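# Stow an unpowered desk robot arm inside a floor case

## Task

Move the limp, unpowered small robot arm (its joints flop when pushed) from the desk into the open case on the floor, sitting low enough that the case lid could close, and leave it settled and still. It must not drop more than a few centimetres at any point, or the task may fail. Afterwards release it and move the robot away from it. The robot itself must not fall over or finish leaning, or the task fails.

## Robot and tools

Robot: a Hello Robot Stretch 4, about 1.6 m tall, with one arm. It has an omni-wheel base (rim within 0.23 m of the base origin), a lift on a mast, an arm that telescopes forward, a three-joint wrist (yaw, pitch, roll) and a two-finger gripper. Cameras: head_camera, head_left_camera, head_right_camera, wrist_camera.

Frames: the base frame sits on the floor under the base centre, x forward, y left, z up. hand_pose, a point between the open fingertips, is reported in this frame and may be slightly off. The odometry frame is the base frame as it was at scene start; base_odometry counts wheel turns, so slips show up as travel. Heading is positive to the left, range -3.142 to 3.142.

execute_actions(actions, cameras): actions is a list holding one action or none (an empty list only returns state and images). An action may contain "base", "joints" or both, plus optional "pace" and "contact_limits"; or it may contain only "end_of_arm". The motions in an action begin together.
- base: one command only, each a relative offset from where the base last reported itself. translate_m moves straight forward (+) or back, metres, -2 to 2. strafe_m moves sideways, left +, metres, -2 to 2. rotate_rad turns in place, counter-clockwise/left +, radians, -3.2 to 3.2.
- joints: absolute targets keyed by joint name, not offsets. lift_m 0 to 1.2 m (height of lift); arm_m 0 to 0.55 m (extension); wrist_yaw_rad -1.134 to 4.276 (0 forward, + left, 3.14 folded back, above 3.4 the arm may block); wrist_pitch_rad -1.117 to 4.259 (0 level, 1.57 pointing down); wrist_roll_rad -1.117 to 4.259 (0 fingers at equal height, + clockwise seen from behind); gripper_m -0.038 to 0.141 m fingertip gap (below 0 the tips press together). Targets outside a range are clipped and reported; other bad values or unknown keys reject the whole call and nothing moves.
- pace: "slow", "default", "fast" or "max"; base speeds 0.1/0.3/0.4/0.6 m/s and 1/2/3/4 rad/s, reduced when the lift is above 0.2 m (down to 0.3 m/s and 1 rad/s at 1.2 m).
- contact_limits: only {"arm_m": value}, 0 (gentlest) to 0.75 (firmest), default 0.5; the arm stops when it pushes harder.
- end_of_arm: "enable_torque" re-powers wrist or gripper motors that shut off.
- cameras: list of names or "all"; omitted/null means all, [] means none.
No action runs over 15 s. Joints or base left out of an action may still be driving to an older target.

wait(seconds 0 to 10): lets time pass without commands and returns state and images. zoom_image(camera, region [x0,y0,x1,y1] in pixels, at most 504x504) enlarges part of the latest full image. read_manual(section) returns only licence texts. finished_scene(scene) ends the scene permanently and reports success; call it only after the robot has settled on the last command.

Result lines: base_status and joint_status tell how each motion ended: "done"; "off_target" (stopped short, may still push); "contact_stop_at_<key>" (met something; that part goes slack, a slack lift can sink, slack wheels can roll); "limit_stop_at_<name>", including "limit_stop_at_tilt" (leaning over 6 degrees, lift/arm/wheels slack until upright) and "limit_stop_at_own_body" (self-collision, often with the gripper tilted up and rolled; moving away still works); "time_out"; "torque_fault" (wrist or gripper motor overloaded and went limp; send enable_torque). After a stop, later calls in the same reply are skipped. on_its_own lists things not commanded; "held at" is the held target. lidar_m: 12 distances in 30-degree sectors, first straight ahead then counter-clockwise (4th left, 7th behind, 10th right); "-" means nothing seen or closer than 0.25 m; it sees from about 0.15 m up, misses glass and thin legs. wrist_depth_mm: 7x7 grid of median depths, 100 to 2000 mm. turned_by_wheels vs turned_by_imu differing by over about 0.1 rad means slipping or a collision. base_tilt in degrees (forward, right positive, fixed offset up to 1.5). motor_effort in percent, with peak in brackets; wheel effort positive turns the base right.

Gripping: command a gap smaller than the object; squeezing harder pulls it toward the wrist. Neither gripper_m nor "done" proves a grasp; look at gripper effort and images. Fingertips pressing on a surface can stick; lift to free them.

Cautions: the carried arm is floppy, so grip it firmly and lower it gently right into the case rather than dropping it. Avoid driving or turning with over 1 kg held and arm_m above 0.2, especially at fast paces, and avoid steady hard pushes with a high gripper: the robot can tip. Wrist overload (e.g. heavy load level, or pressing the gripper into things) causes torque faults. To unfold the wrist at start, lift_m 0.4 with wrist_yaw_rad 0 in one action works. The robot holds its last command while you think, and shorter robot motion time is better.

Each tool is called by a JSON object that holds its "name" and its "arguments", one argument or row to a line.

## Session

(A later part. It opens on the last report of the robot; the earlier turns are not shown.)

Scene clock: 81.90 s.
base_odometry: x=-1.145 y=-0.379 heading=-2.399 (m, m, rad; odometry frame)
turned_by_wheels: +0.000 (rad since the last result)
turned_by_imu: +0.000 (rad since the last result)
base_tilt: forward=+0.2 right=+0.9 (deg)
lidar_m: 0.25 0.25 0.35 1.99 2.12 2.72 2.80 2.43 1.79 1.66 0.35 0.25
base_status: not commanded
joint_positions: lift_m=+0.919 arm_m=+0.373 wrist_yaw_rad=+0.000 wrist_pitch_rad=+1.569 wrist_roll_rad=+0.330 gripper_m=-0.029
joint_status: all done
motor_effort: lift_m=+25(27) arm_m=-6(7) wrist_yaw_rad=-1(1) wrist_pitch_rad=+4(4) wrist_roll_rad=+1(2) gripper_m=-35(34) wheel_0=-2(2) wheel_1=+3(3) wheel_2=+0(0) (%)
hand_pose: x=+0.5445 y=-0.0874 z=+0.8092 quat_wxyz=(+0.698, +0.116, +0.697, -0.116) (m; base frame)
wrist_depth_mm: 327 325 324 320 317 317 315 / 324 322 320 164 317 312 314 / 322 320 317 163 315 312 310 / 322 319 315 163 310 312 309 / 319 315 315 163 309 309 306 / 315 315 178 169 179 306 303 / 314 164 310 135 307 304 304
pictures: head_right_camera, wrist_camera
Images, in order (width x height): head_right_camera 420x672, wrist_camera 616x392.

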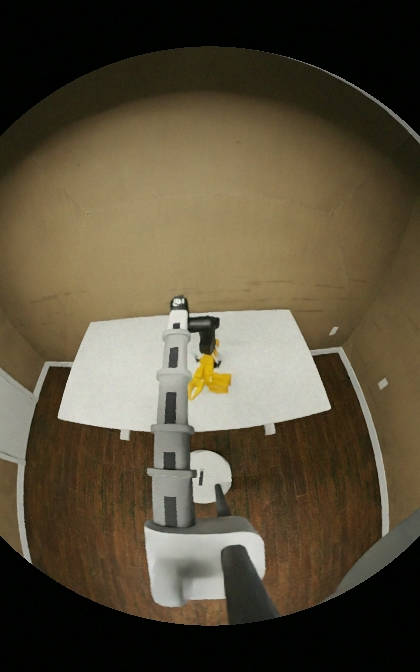

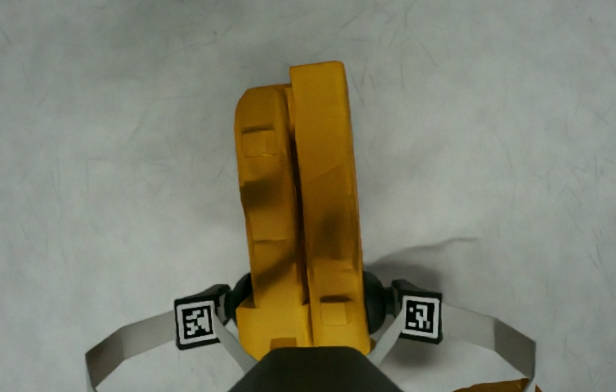

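{"name": "execute_actions", "arguments": {
  "actions": [
    {"base":{"translate_m":-0.4},"joints":{"arm_m":0.2}}
  ],
  "cameras": []
}}

{"name": "execute_actions", "arguments": {
  "actions": [
    {"base":{"rotate_rad":2.55},"joints":{"wrist_roll_rad":3.22},"pace":"slow"}
  ],
  "cameras": ["wrist_camera"]
}}

{"name": "execute_actions", "arguments": {
  "actions": [
    {"base":{"translate_m":2.0},"joints":{"lift_m":0.55}}
  ]
}}

Scene clock: 89.63 s.
base_odometry: x=-0.850 y=-0.109 heading=-2.399 (m, m, rad; odometry frame)
turned_by_wheels: -0.001 (rad since the last result)
turned_by_imu: +0.000 (rad since the last result)
base_tilt: forward=+0.3 right=+0.9 (deg)
lidar_m: 0.25 0.66 0.91 2.03 2.10 2.33 2.48 2.39 1.78 1.66 0.93 0.25
base_status: done
joint_positions: lift_m=+0.920 arm_m=+0.201 wrist_yaw_rad=+0.000 wrist_pitch_rad=+1.569 wrist_roll_rad=+0.330 gripper_m=-0.029
joint_status: all done
motor_effort: lift_m=+25(25) arm_m=-7(6) wrist_yaw_rad=-1(1) wrist_pitch_rad=+3(6) wrist_roll_rad=+1(1) gripper_m=-38(37) wheel_0=-5(10) wheel_1=-3(8) wheel_2=+1(12) (%)
hand_pose: x=+0.3725 y=-0.0874 z=+0.8092 quat_wxyz=(+0.698, +0.116, +0.697, -0.116) (m; base frame)
wrist_depth_mm: 325 1060 1060 1060 1060 1042 1060 / 1078 1078 1098 164 1060 1042 1060 / 1078 1098 1060 163 1042 1025 1042 / 1078 1060 1078 163 1060 1025 1025 / 1060 1060 1042 162 1042 1025 1025 / 1042 1060 178 169 179 1025 1025 / 1060 164 1025 135 820 1042 1025
pictures: none
No camera images: the call's "cameras" was empty. Leave "cameras" out to get every camera's image.

Scene clock: 93.47 s.
base_odometry: x=-0.850 y=-0.109 heading=+0.150 (m, m, rad; odometry frame)
turned_by_wheels: +2.549 (rad since the last result)
turned_by_imu: +2.509 (rad since the last result)
base_tilt: forward=+0.3 right=+1.0 (deg)
lidar_m: 0.26 2.36 2.69 1.82 1.64 1.70 0.69 0.63 0.64 0.86 2.01 0.25
base_status: done
joint_positions: lift_m=+0.920 arm_m=+0.201 wrist_yaw_rad=+0.000 wrist_pitch_rad=+1.571 wrist_roll_rad=+3.220 gripper_m=-0.029
joint_status: all done
motor_effort: lift_m=+25(24) arm_m=-6(6) wrist_yaw_rad=+0(1) wrist_pitch_rad=-1(2) wrist_roll_rad=+1(6) gripper_m=-36(36) wheel_0=-7(10) wheel_1=-5(7) wheel_2=-2(7) (%)
hand_pose: x=+0.3720 y=-0.0874 z=+0.8092 quat_wxyz=(-0.028, +0.707, -0.028, -0.707) (m; base frame)
wrist_depth_mm: 1098 1060 1078 820 842 1060 1060 / 1078 1060 1078 164 842 1042 1060 / 1060 1078 1060 163 1025 1060 1042 / 1060 1060 1060 163 1042 1042 1025 / 1042 1060 1042 162 1060 1060 1060 / 1060 1060 178 169 179 1025 1008 / 1060 164 1060 135 1042 1042 1025
pictures: wrist_camera
Images, in order (width x height): wrist_camera 616x392.

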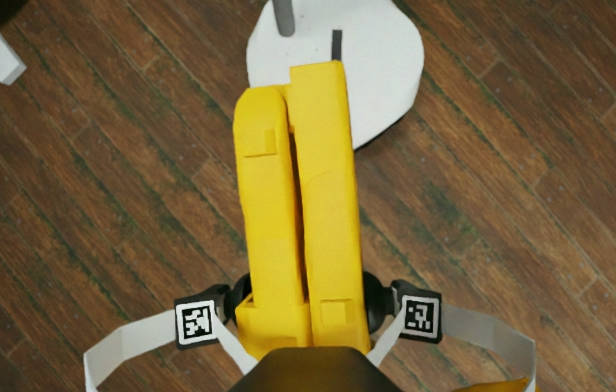

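Scene clock: 101.63 s.
base_odometry: x=+1.127 y=+0.191 heading=+0.150 (m, m, rad; odometry frame)
turned_by_wheels: +0.000 (rad since the last result)
turned_by_imu: -0.004 (rad since the last result)
base_tilt: forward=+0.3 right=+1.0 (deg)
lidar_m: 0.27 0.70 0.58 2.19 2.84 2.89 3.32 2.30 1.40 0.94 0.86 0.89
base_status: done
joint_positions: lift_m=+0.550 arm_m=+0.201 wrist_yaw_rad=+0.000 wrist_pitch_rad=+1.571 wrist_roll_rad=+3.220 gripper_m=-0.029
joint_status: all done
motor_effort: lift_m=+18(22) arm_m=-6(7) wrist_yaw_rad=-1(0) wrist_pitch_rad=-1(3) wrist_roll_rad=+2(2) gripper_m=-34(37) wheel_0=+4(9) wheel_1=+2(8) wheel_2=-1(12) (%)
hand_pose: x=+0.3719 y=-0.0874 z=+0.4398 quat_wxyz=(-0.028, +0.706, -0.028, -0.707) (m; base frame)
wrist_depth_mm: 683 683 480 455 455 668 668 / 676 676 676 165 462 668 668 / 683 683 676 163 668 676 668 / 676 683 676 163 661 668 661 / 676 676 676 162 676 668 661 / 676 668 178 168 179 654 654 / 676 164 676 135 661 654 661
pictures: head_camera, head_left_camera, head_right_camera, wrist_camera
Images, in order (width x height): head_camera 420x560, head_left_camera 420x672, head_right_camera 420x672, wrist_camera 616x392.

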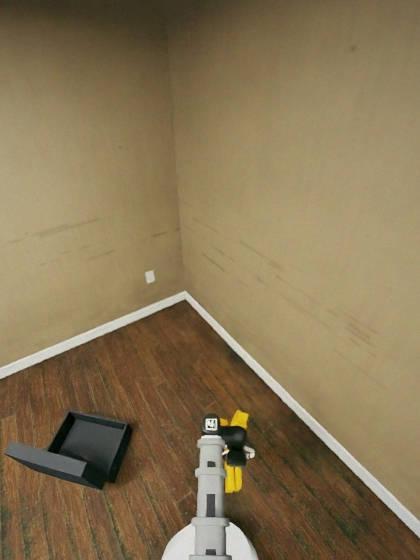

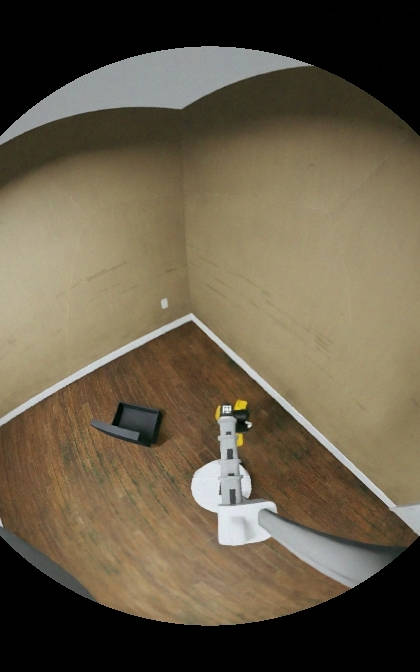

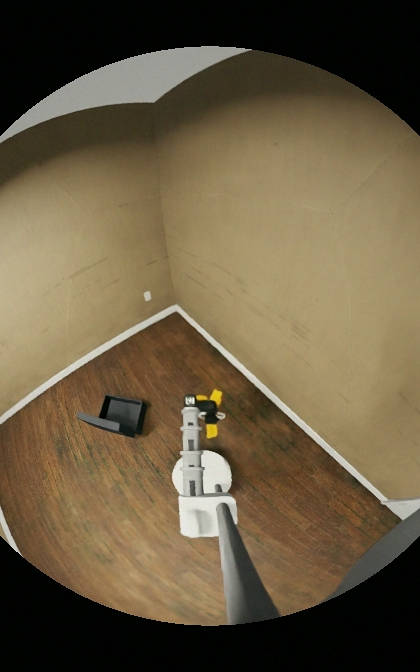

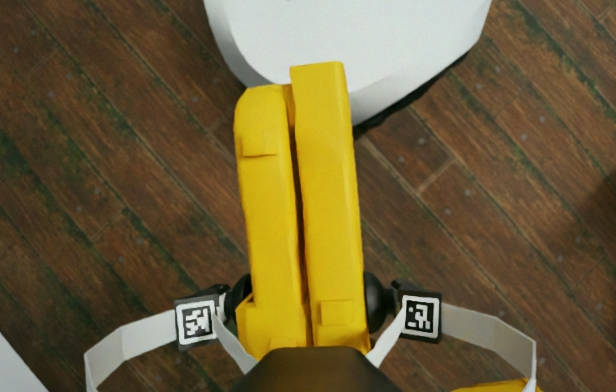

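{"name": "execute_actions", "arguments": {
  "actions": [
    {"base":{"translate_m":0.31},"joints":{"lift_m":0.6}}
  ],
  "cameras": []
}}

{"name": "execute_actions", "arguments": {
  "actions": [
    {"base":{"rotate_rad":1.35},"joints":{"arm_m":0.35},"pace":"slow"}
  ]
}}

{"name": "zoom_image", "arguments": {
  "camera": "head_camera",
  "region": [110, 340, 330, 560]
}}

Scene clock: 108.63 s.
base_odometry: x=+1.433 y=+0.237 heading=+0.151 (m, m, rad; odometry frame)
turned_by_wheels: +0.001 (rad since the last result)
turned_by_imu: +0.000 (rad since the last result)
base_tilt: forward=+0.3 right=+1.0 (deg)
lidar_m: 0.28 1.41 0.52 0.47 3.02 3.09 3.55 2.58 1.12 0.74 0.68 0.68
base_status: done
joint_positions: lift_m=+0.600 arm_m=+0.201 wrist_yaw_rad=+0.000 wrist_pitch_rad=+1.571 wrist_roll_rad=+3.220 gripper_m=-0.029
joint_status: all done
motor_effort: lift_m=+24(27) arm_m=-6(6) wrist_yaw_rad=+0(0) wrist_pitch_rad=-2(4) wrist_roll_rad=+2(1) gripper_m=-37(36) wheel_0=+6(10) wheel_1=+3(8) wheel_2=-1(10) (%)
hand_pose: x=+0.3719 y=-0.0874 z=+0.4892 quat_wxyz=(-0.028, +0.706, -0.028, -0.707) (m; base frame)
wrist_depth_mm: 741 741 530 508 500 723 723 / 741 723 732 165 508 723 715 / 723 723 732 163 723 715 715 / 732 732 723 162 715 715 707 / 723 732 723 162 715 715 715 / 627 723 178 169 179 715 723 / 554 164 715 135 723 715 707
pictures: none
No camera images: the call's "cameras" was empty. Leave "cameras" out to get every camera's image.

Scene clock: 111.40 s.
base_odometry: x=+1.433 y=+0.237 heading=+1.500 (m, m, rad; odometry frame)
turned_by_wheels: +1.349 (rad since the last result)
turned_by_imu: +1.328 (rad since the last result)
base_tilt: forward=+0.3 right=+0.9 (deg)
lidar_m: 0.40 0.50 3.03 3.06 2.58 1.69 0.83 0.70 0.68 0.81 1.25 0.58
base_status: done
joint_positions: lift_m=+0.600 arm_m=+0.349 wrist_yaw_rad=+0.000 wrist_pitch_rad=+1.571 wrist_roll_rad=+3.220 gripper_m=-0.029
joint_status: all done
motor_effort: lift_m=+24(24) arm_m=+7(7) wrist_yaw_rad=-1(0) wrist_pitch_rad=-2(4) wrist_roll_rad=+1(2) gripper_m=-38(38) wheel_0=-5(11) wheel_1=-4(7) wheel_2=-3(8) (%)
hand_pose: x=+0.5197 y=-0.0874 z=+0.4892 quat_wxyz=(-0.028, +0.707, -0.028, -0.707) (m; base frame)
wrist_depth_mm: 732 732 732 591 715 715 707 / 732 732 723 164 715 715 715 / 732 732 723 163 715 715 715 / 715 723 732 163 723 715 723 / 732 723 715 162 627 469 293 / 732 723 178 169 179 430 291 / 732 164 723 135 691 544 290
pictures: head_camera, head_left_camera, head_right_camera, wrist_camera
Images, in order (width x height): head_camera 420x560, head_left_camera 420x672, head_right_camera 420x672, wrist_camera 616x392.

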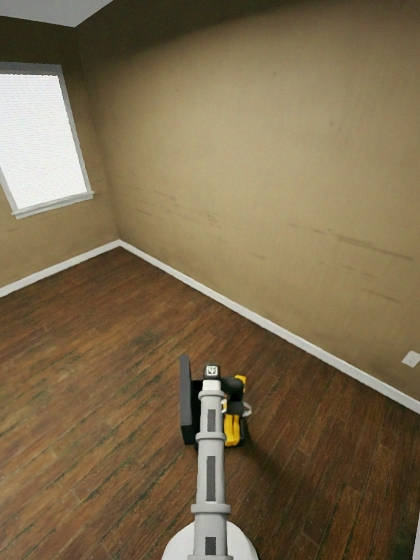

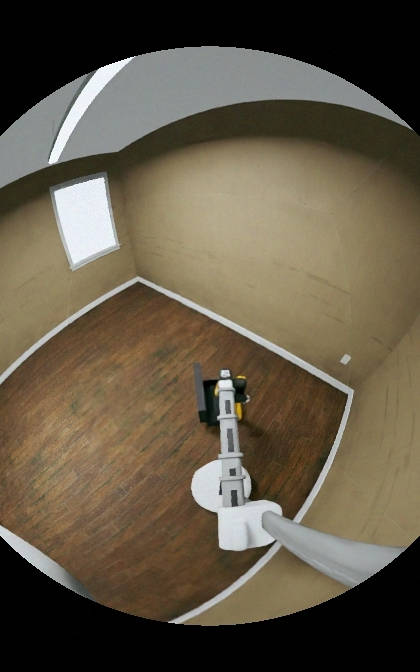

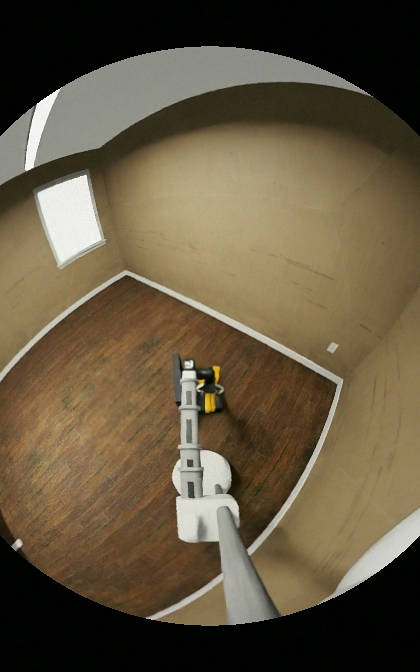

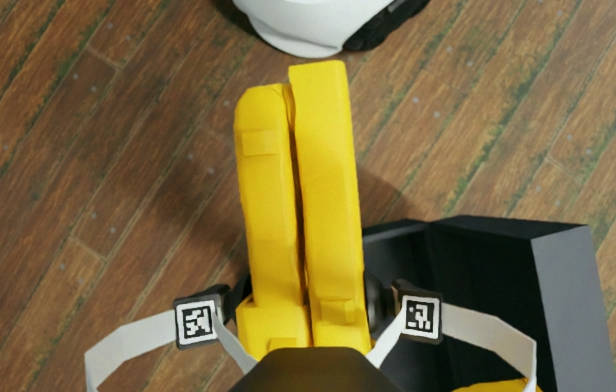

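Region (110, 340, 330, 560) of head_camera's 420x560 image, scaled by 2.291, with more detail than that image has.

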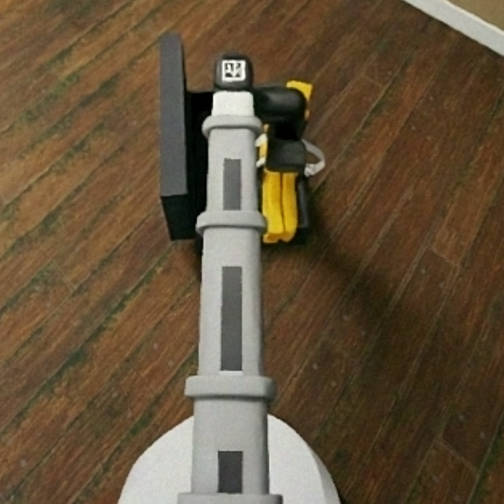

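{"name": "execute_actions", "arguments": {
  "actions": [
    {"joints":{"arm_m":0.485,"lift_m":0.33}}
  ]
}}

{"name": "zoom_image", "arguments": {
  "camera": "head_right_camera",
  "region": [140, 330, 270, 460]
}}

Scene clock: 116.07 s.
base_odometry: x=+1.433 y=+0.237 heading=+1.500 (m, m, rad; odometry frame)
turned_by_wheels: +0.000 (rad since the last result)
turned_by_imu: +0.000 (rad since the last result)
base_tilt: forward=+0.2 right=+0.9 (deg)
lidar_m: 0.49 0.50 3.02 3.11 2.58 1.65 0.86 0.69 0.70 0.81 1.25 0.53
base_status: not commanded
joint_positions: lift_m=+0.330 arm_m=+0.484 wrist_yaw_rad=+0.000 wrist_pitch_rad=+1.571 wrist_roll_rad=+3.220 gripper_m=-0.029
joint_status: all done
motor_effort: lift_m=+18(22) arm_m=+6(6) wrist_yaw_rad=-1(1) wrist_pitch_rad=-3(2) wrist_roll_rad=+1(0) gripper_m=-37(37) wheel_0=-5(5) wheel_1=-4(4) wheel_2=-2(3) (%)
hand_pose: x=+0.6547 y=-0.0874 z=+0.2198 quat_wxyz=(-0.028, +0.706, -0.028, -0.707) (m; base frame)
wrist_depth_mm: 452 449 452 452 445 445 442 / 455 449 452 165 442 330 294 / 449 449 338 164 415 345 294 / 452 445 325 163 418 377 294 / 449 445 373 163 413 402 294 / 449 445 179 169 179 345 301 / 449 164 306 135 413 415 300
pictures: head_camera, head_left_camera, head_right_camera, wrist_camera
Images, in order (width x height): head_camera 420x560, head_left_camera 420x672, head_right_camera 420x672, wrist_camera 616x392.

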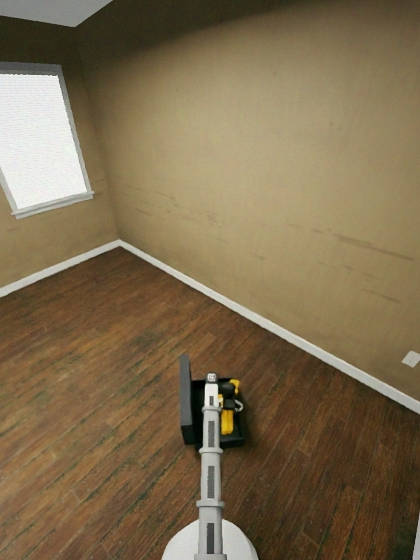

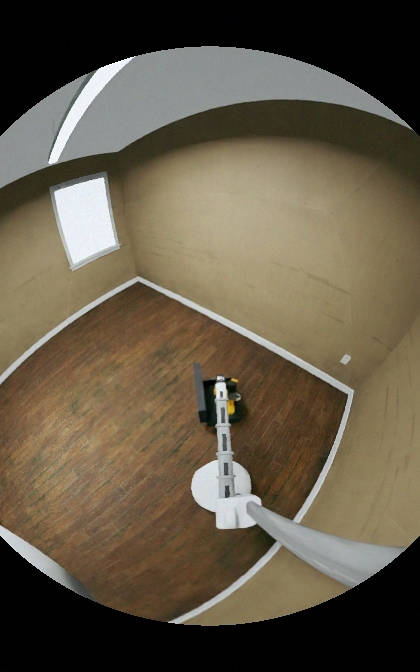

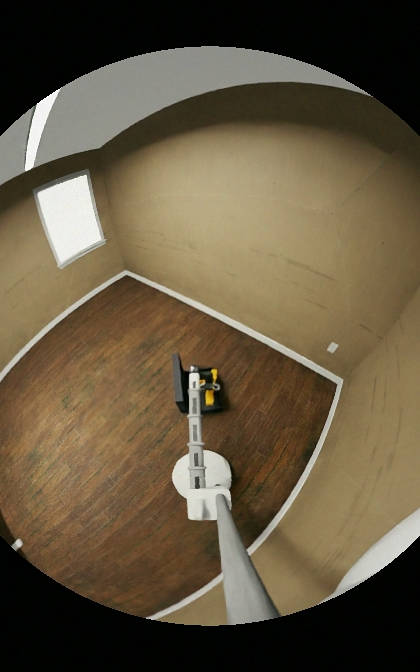

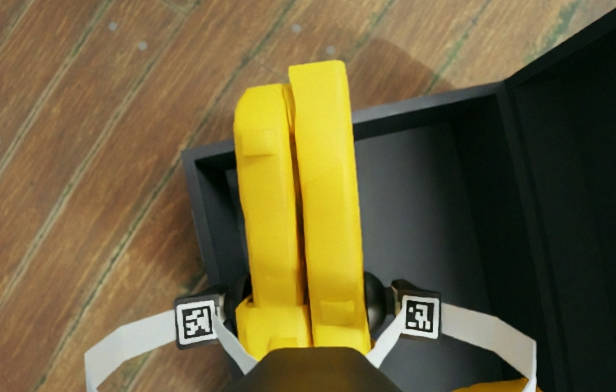

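Region (140, 330, 270, 460) of head_right_camera's 420x672 image, scaled by 3.877, with more detail than that image has.

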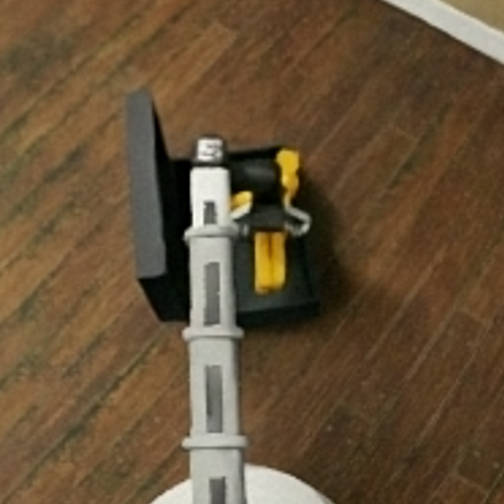

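{"name": "execute_actions", "arguments": {
  "actions": [
    {"base":{"strafe_m":0.045},"joints":{"arm_m":0.513,"wrist_roll_rad":3.09,"lift_m":0.3},"pace":"slow"}
  ],
  "cameras": ["wrist_camera","head_right_camera"]
}}

{"name": "zoom_image", "arguments": {
  "camera": "head_right_camera",
  "region": [140, 330, 270, 460]
}}

Scene clock: 121.23 s.
base_odometry: x=+1.389 y=+0.240 heading=+1.500 (m, m, rad; odometry frame)
turned_by_wheels: +0.000 (rad since the last result)
turned_by_imu: +0.000 (rad since the last result)
base_tilt: forward=+0.3 right=+0.9 (deg)
lidar_m: 0.49 2.60 2.99 3.07 2.52 1.74 0.86 0.70 0.71 0.83 1.33 0.51
base_status: done
joint_positions: lift_m=+0.300 arm_m=+0.512 wrist_yaw_rad=+0.000 wrist_pitch_rad=+1.571 wrist_roll_rad=+3.090 gripper_m=-0.029
joint_status: all done
motor_effort: lift_m=+17(18) arm_m=+7(8) wrist_yaw_rad=-1(1) wrist_pitch_rad=-2(2) wrist_roll_rad=-1(2) gripper_m=-36(38) wheel_0=-5(11) wheel_1=+5(8) wheel_2=+0(2) (%)
hand_pose: x=+0.6826 y=-0.0874 z=+0.1898 quat_wxyz=(+0.018, +0.707, +0.018, -0.707) (m; base frame)
wrist_depth_mm: 421 421 415 418 413 413 219 / 421 418 309 165 327 274 264 / 418 415 364 163 389 283 263 / 421 418 389 163 387 294 264 / 418 421 392 162 387 301 262 / 418 415 178 169 180 266 263 / 418 164 304 135 384 303 260
pictures: head_right_camera, wrist_camera
Images, in order (width x height): head_right_camera 420x672, wrist_camera 616x392.

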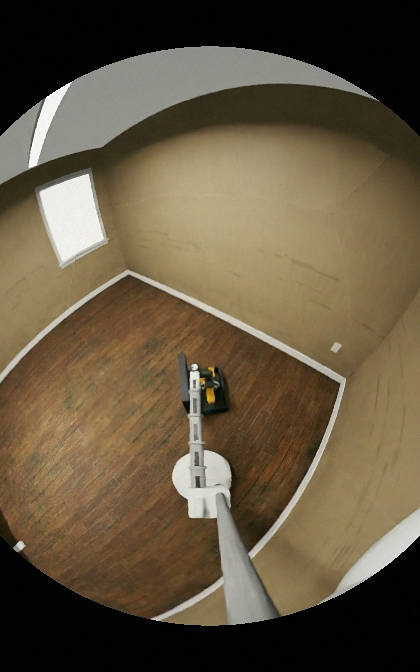

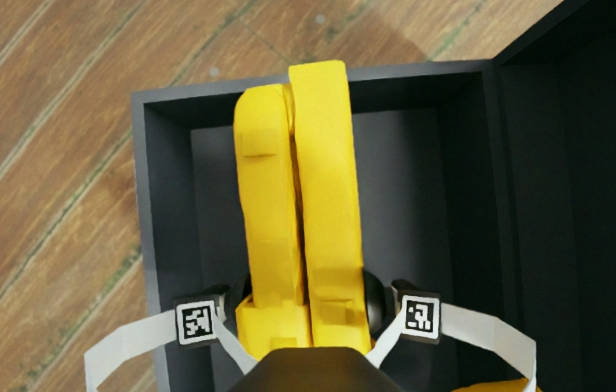

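Region (140, 330, 270, 460) of head_right_camera's 420x672 image, scaled by 3.877, with more detail than that image has.

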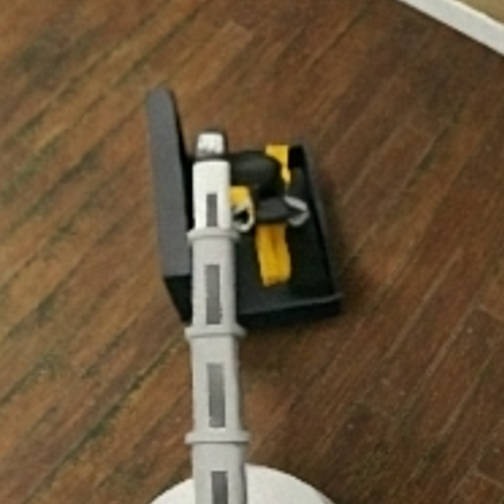

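{"name": "execute_actions", "arguments": {
  "actions": [
    {"base":{"strafe_m":-0.015},"joints":{"lift_m":0.172},"pace":"slow"}
  ],
  "cameras": ["wrist_camera","head_camera"]
}}

{"name": "zoom_image", "arguments": {
  "camera": "head_camera",
  "region": [150, 340, 290, 480]
}}

Scene clock: 126.43 s.
base_odometry: x=+1.403 y=+0.239 heading=+1.500 (m, m, rad; odometry frame)
turned_by_wheels: +0.000 (rad since the last result)
turned_by_imu: +0.000 (rad since the last result)
base_tilt: forward=+0.2 right=+0.9 (deg)
lidar_m: 0.51 2.64 3.00 3.10 2.57 1.67 0.87 0.74 0.68 0.81 1.29 0.55
base_status: done
joint_positions: lift_m=+0.172 arm_m=+0.512 wrist_yaw_rad=+0.000 wrist_pitch_rad=+1.571 wrist_roll_rad=+3.090 gripper_m=-0.029
joint_status: all done
motor_effort: lift_m=+17(18) arm_m=+6(6) wrist_yaw_rad=-1(1) wrist_pitch_rad=-2(1) wrist_roll_rad=+0(1) gripper_m=-35(36) wheel_0=+6(8) wheel_1=-4(6) wheel_2=+0(0) (%)
hand_pose: x=+0.6826 y=-0.0874 z=+0.0618 quat_wxyz=(+0.018, +0.707, +0.018, -0.707) (m; base frame)
wrist_depth_mm: 151 167 178 187 196 202 203 / 157 213 238 164 257 258 219 / 154 227 259 163 259 257 226 / 154 220 259 163 258 257 231 / 157 214 259 163 258 255 236 / 154 184 178 169 179 255 239 / 156 164 257 135 257 256 228
pictures: head_camera, wrist_camera
Images, in order (width x height): head_camera 420x560, wrist_camera 616x392.

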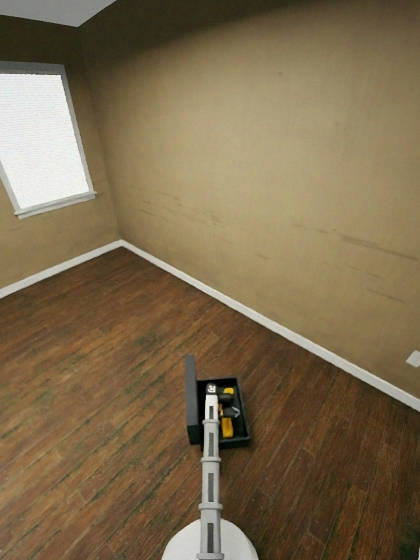

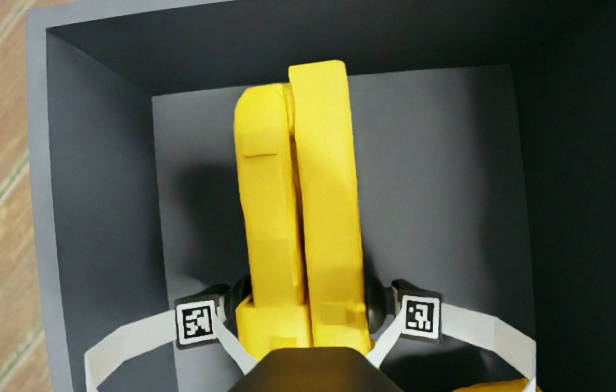

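Region (150, 340, 290, 480) of head_camera's 420x560 image, scaled by 3.600, with more detail than that image has.

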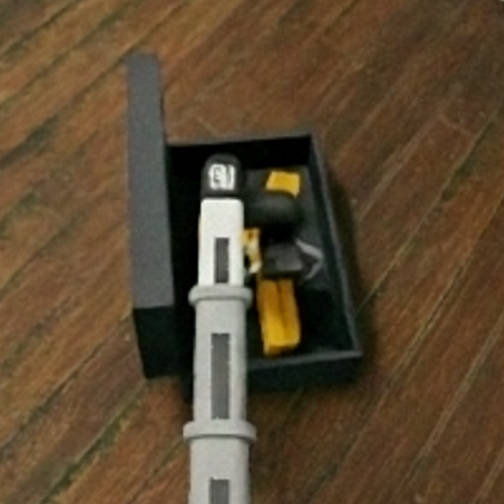

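{"name": "execute_actions", "arguments": {
  "actions": [
    {"joints":{"gripper_m":0.085}}
  ],
  "cameras": []
}}

{"name": "execute_actions", "arguments": {
  "actions": [
    {"joints":{"lift_m":0.34},"pace":"fast"}
  ],
  "cameras": []
}}

{"name": "execute_actions", "arguments": {
  "actions": [
    {"joints":{"arm_m":0.12,"lift_m":0.45},"pace":"fast"}
  ],
  "cameras": ["head_camera"]
}}

{"name": "zoom_image", "arguments": {
  "camera": "head_camera",
  "region": [150, 340, 290, 480]
}}

Scene clock: 132.57 s.
base_odometry: x=+1.403 y=+0.239 heading=+1.500 (m, m, rad; odometry frame)
turned_by_wheels: +0.000 (rad since the last result)
turned_by_imu: +0.000 (rad since the last result)
base_tilt: forward=+0.2 right=+0.9 (deg)
lidar_m: 0.49 2.63 3.00 3.08 2.54 1.71 0.90 0.71 0.70 0.79 1.30 0.56
base_status: not commanded
joint_positions: lift_m=+0.172 arm_m=+0.512 wrist_yaw_rad=+0.000 wrist_pitch_rad=+1.570 wrist_roll_rad=+3.090 gripper_m=+0.085
joint_status: all done
motor_effort: lift_m=+17(17) arm_m=+7(7) wrist_yaw_rad=-1(1) wrist_pitch_rad=+1(3) wrist_roll_rad=+0(0) gripper_m=-3(35) wheel_0=+6(6) wheel_1=-4(5) wheel_2=+0(0) (%)
hand_pose: x=+0.6829 y=-0.0874 z=+0.0618 quat_wxyz=(+0.018, +0.707, +0.018, -0.707) (m; base frame)
wrist_depth_mm: 152 169 179 189 198 205 202 / 156 215 256 230 259 258 220 / 155 227 260 198 258 258 228 / 160 220 262 199 260 258 232 / 157 213 262 201 259 257 236 / 159 205 201 198 190 256 241 / 156 176 262 123 257 257 242
pictures: none
No camera images: the call's "cameras" was empty. Leave "cameras" out to get every camera's image.

Scene clock: 134.00 s.
base_odometry: x=+1.403 y=+0.239 heading=+1.500 (m, m, rad; odometry frame)
turned_by_wheels: +0.000 (rad since the last result)
turned_by_imu: +0.000 (rad since the last result)
base_tilt: forward=+0.2 right=+0.9 (deg)
lidar_m: 0.49 2.62 3.01 3.08 2.53 1.66 0.87 0.72 0.72 0.82 1.29 0.53
base_status: not commanded
joint_positions: lift_m=+0.340 arm_m=+0.512 wrist_yaw_rad=+0.000 wrist_pitch_rad=+1.570 wrist_roll_rad=+3.090 gripper_m=+0.085
joint_status: all done
motor_effort: lift_m=+21(24) arm_m=+7(6) wrist_yaw_rad=+0(1) wrist_pitch_rad=+2(0) wrist_roll_rad=+0(0) gripper_m=-3(4) wheel_0=+6(6) wheel_1=-4(4) wheel_2=+0(0) (%)
hand_pose: x=+0.6829 y=-0.0874 z=+0.2295 quat_wxyz=(+0.018, +0.707, +0.018, -0.707) (m; base frame)
wrist_depth_mm: 466 462 459 455 455 452 347 / 466 462 459 455 370 317 287 / 459 462 397 399 427 315 303 / 462 459 433 373 427 327 303 / 462 462 413 373 427 334 303 / 466 459 202 364 200 319 304 / 462 455 373 123 342 314 301
pictures: none
No camera images: the call's "cameras" was empty. Leave "cameras" out to get every camera's image.

Scene clock: 135.90 s.
base_odometry: x=+1.403 y=+0.239 heading=+1.500 (m, m, rad; odometry frame)
turned_by_wheels: +0.000 (rad since the last result)
turned_by_imu: +0.000 (rad since the last result)
base_tilt: forward=+0.3 right=+0.9 (deg)
lidar_m: 0.50 2.61 3.01 3.12 2.54 1.68 0.88 0.72 0.72 0.82 1.31 0.55
base_status: not commanded
joint_positions: lift_m=+0.450 arm_m=+0.121 wrist_yaw_rad=+0.000 wrist_pitch_rad=+1.570 wrist_roll_rad=+3.090 gripper_m=+0.085
joint_status: all done
motor_effort: lift_m=+22(21) arm_m=-7(8) wrist_yaw_rad=+0(1) wrist_pitch_rad=+1(3) wrist_roll_rad=+0(1) gripper_m=-6(3) wheel_0=+6(6) wheel_1=-4(5) wheel_2=+0(0) (%)
hand_pose: x=+0.2922 y=-0.0874 z=+0.3394 quat_wxyz=(+0.018, +0.707, +0.018, -0.707) (m; base frame)
wrist_depth_mm: 580 580 382 353 353 349 349 / 574 574 574 353 351 351 364 / 580 580 569 389 353 366 559 / 574 574 580 569 559 564 569 / 574 574 574 569 564 564 559 / 574 580 202 564 199 559 559 / 569 569 569 123 559 564 559
pictures: head_camera
Images, in order (width x height): head_camera 420x560.

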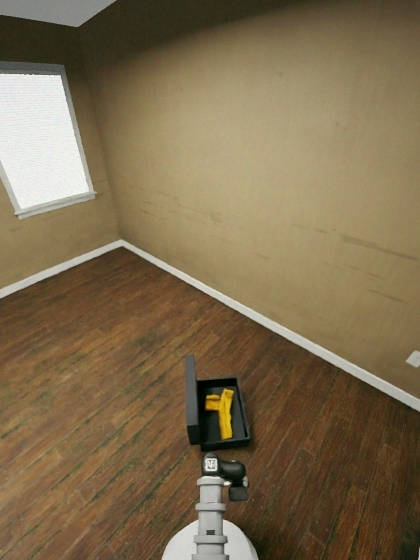

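Region (150, 340, 290, 480) of head_camera's 420x560 image, scaled by 3.600, with more detail than that image has.

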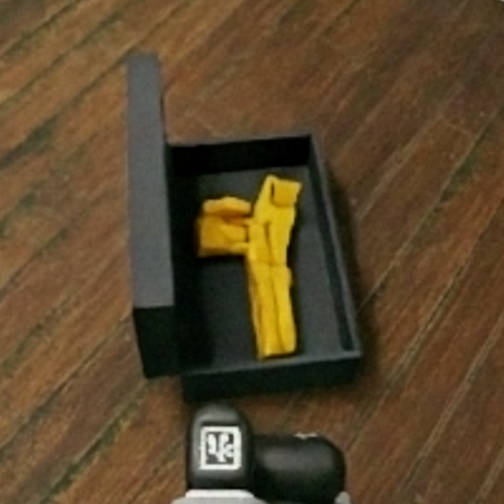

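{"name": "finished_scene", "arguments": {
  "scene": 2
}}

The scene is finished: the task was done.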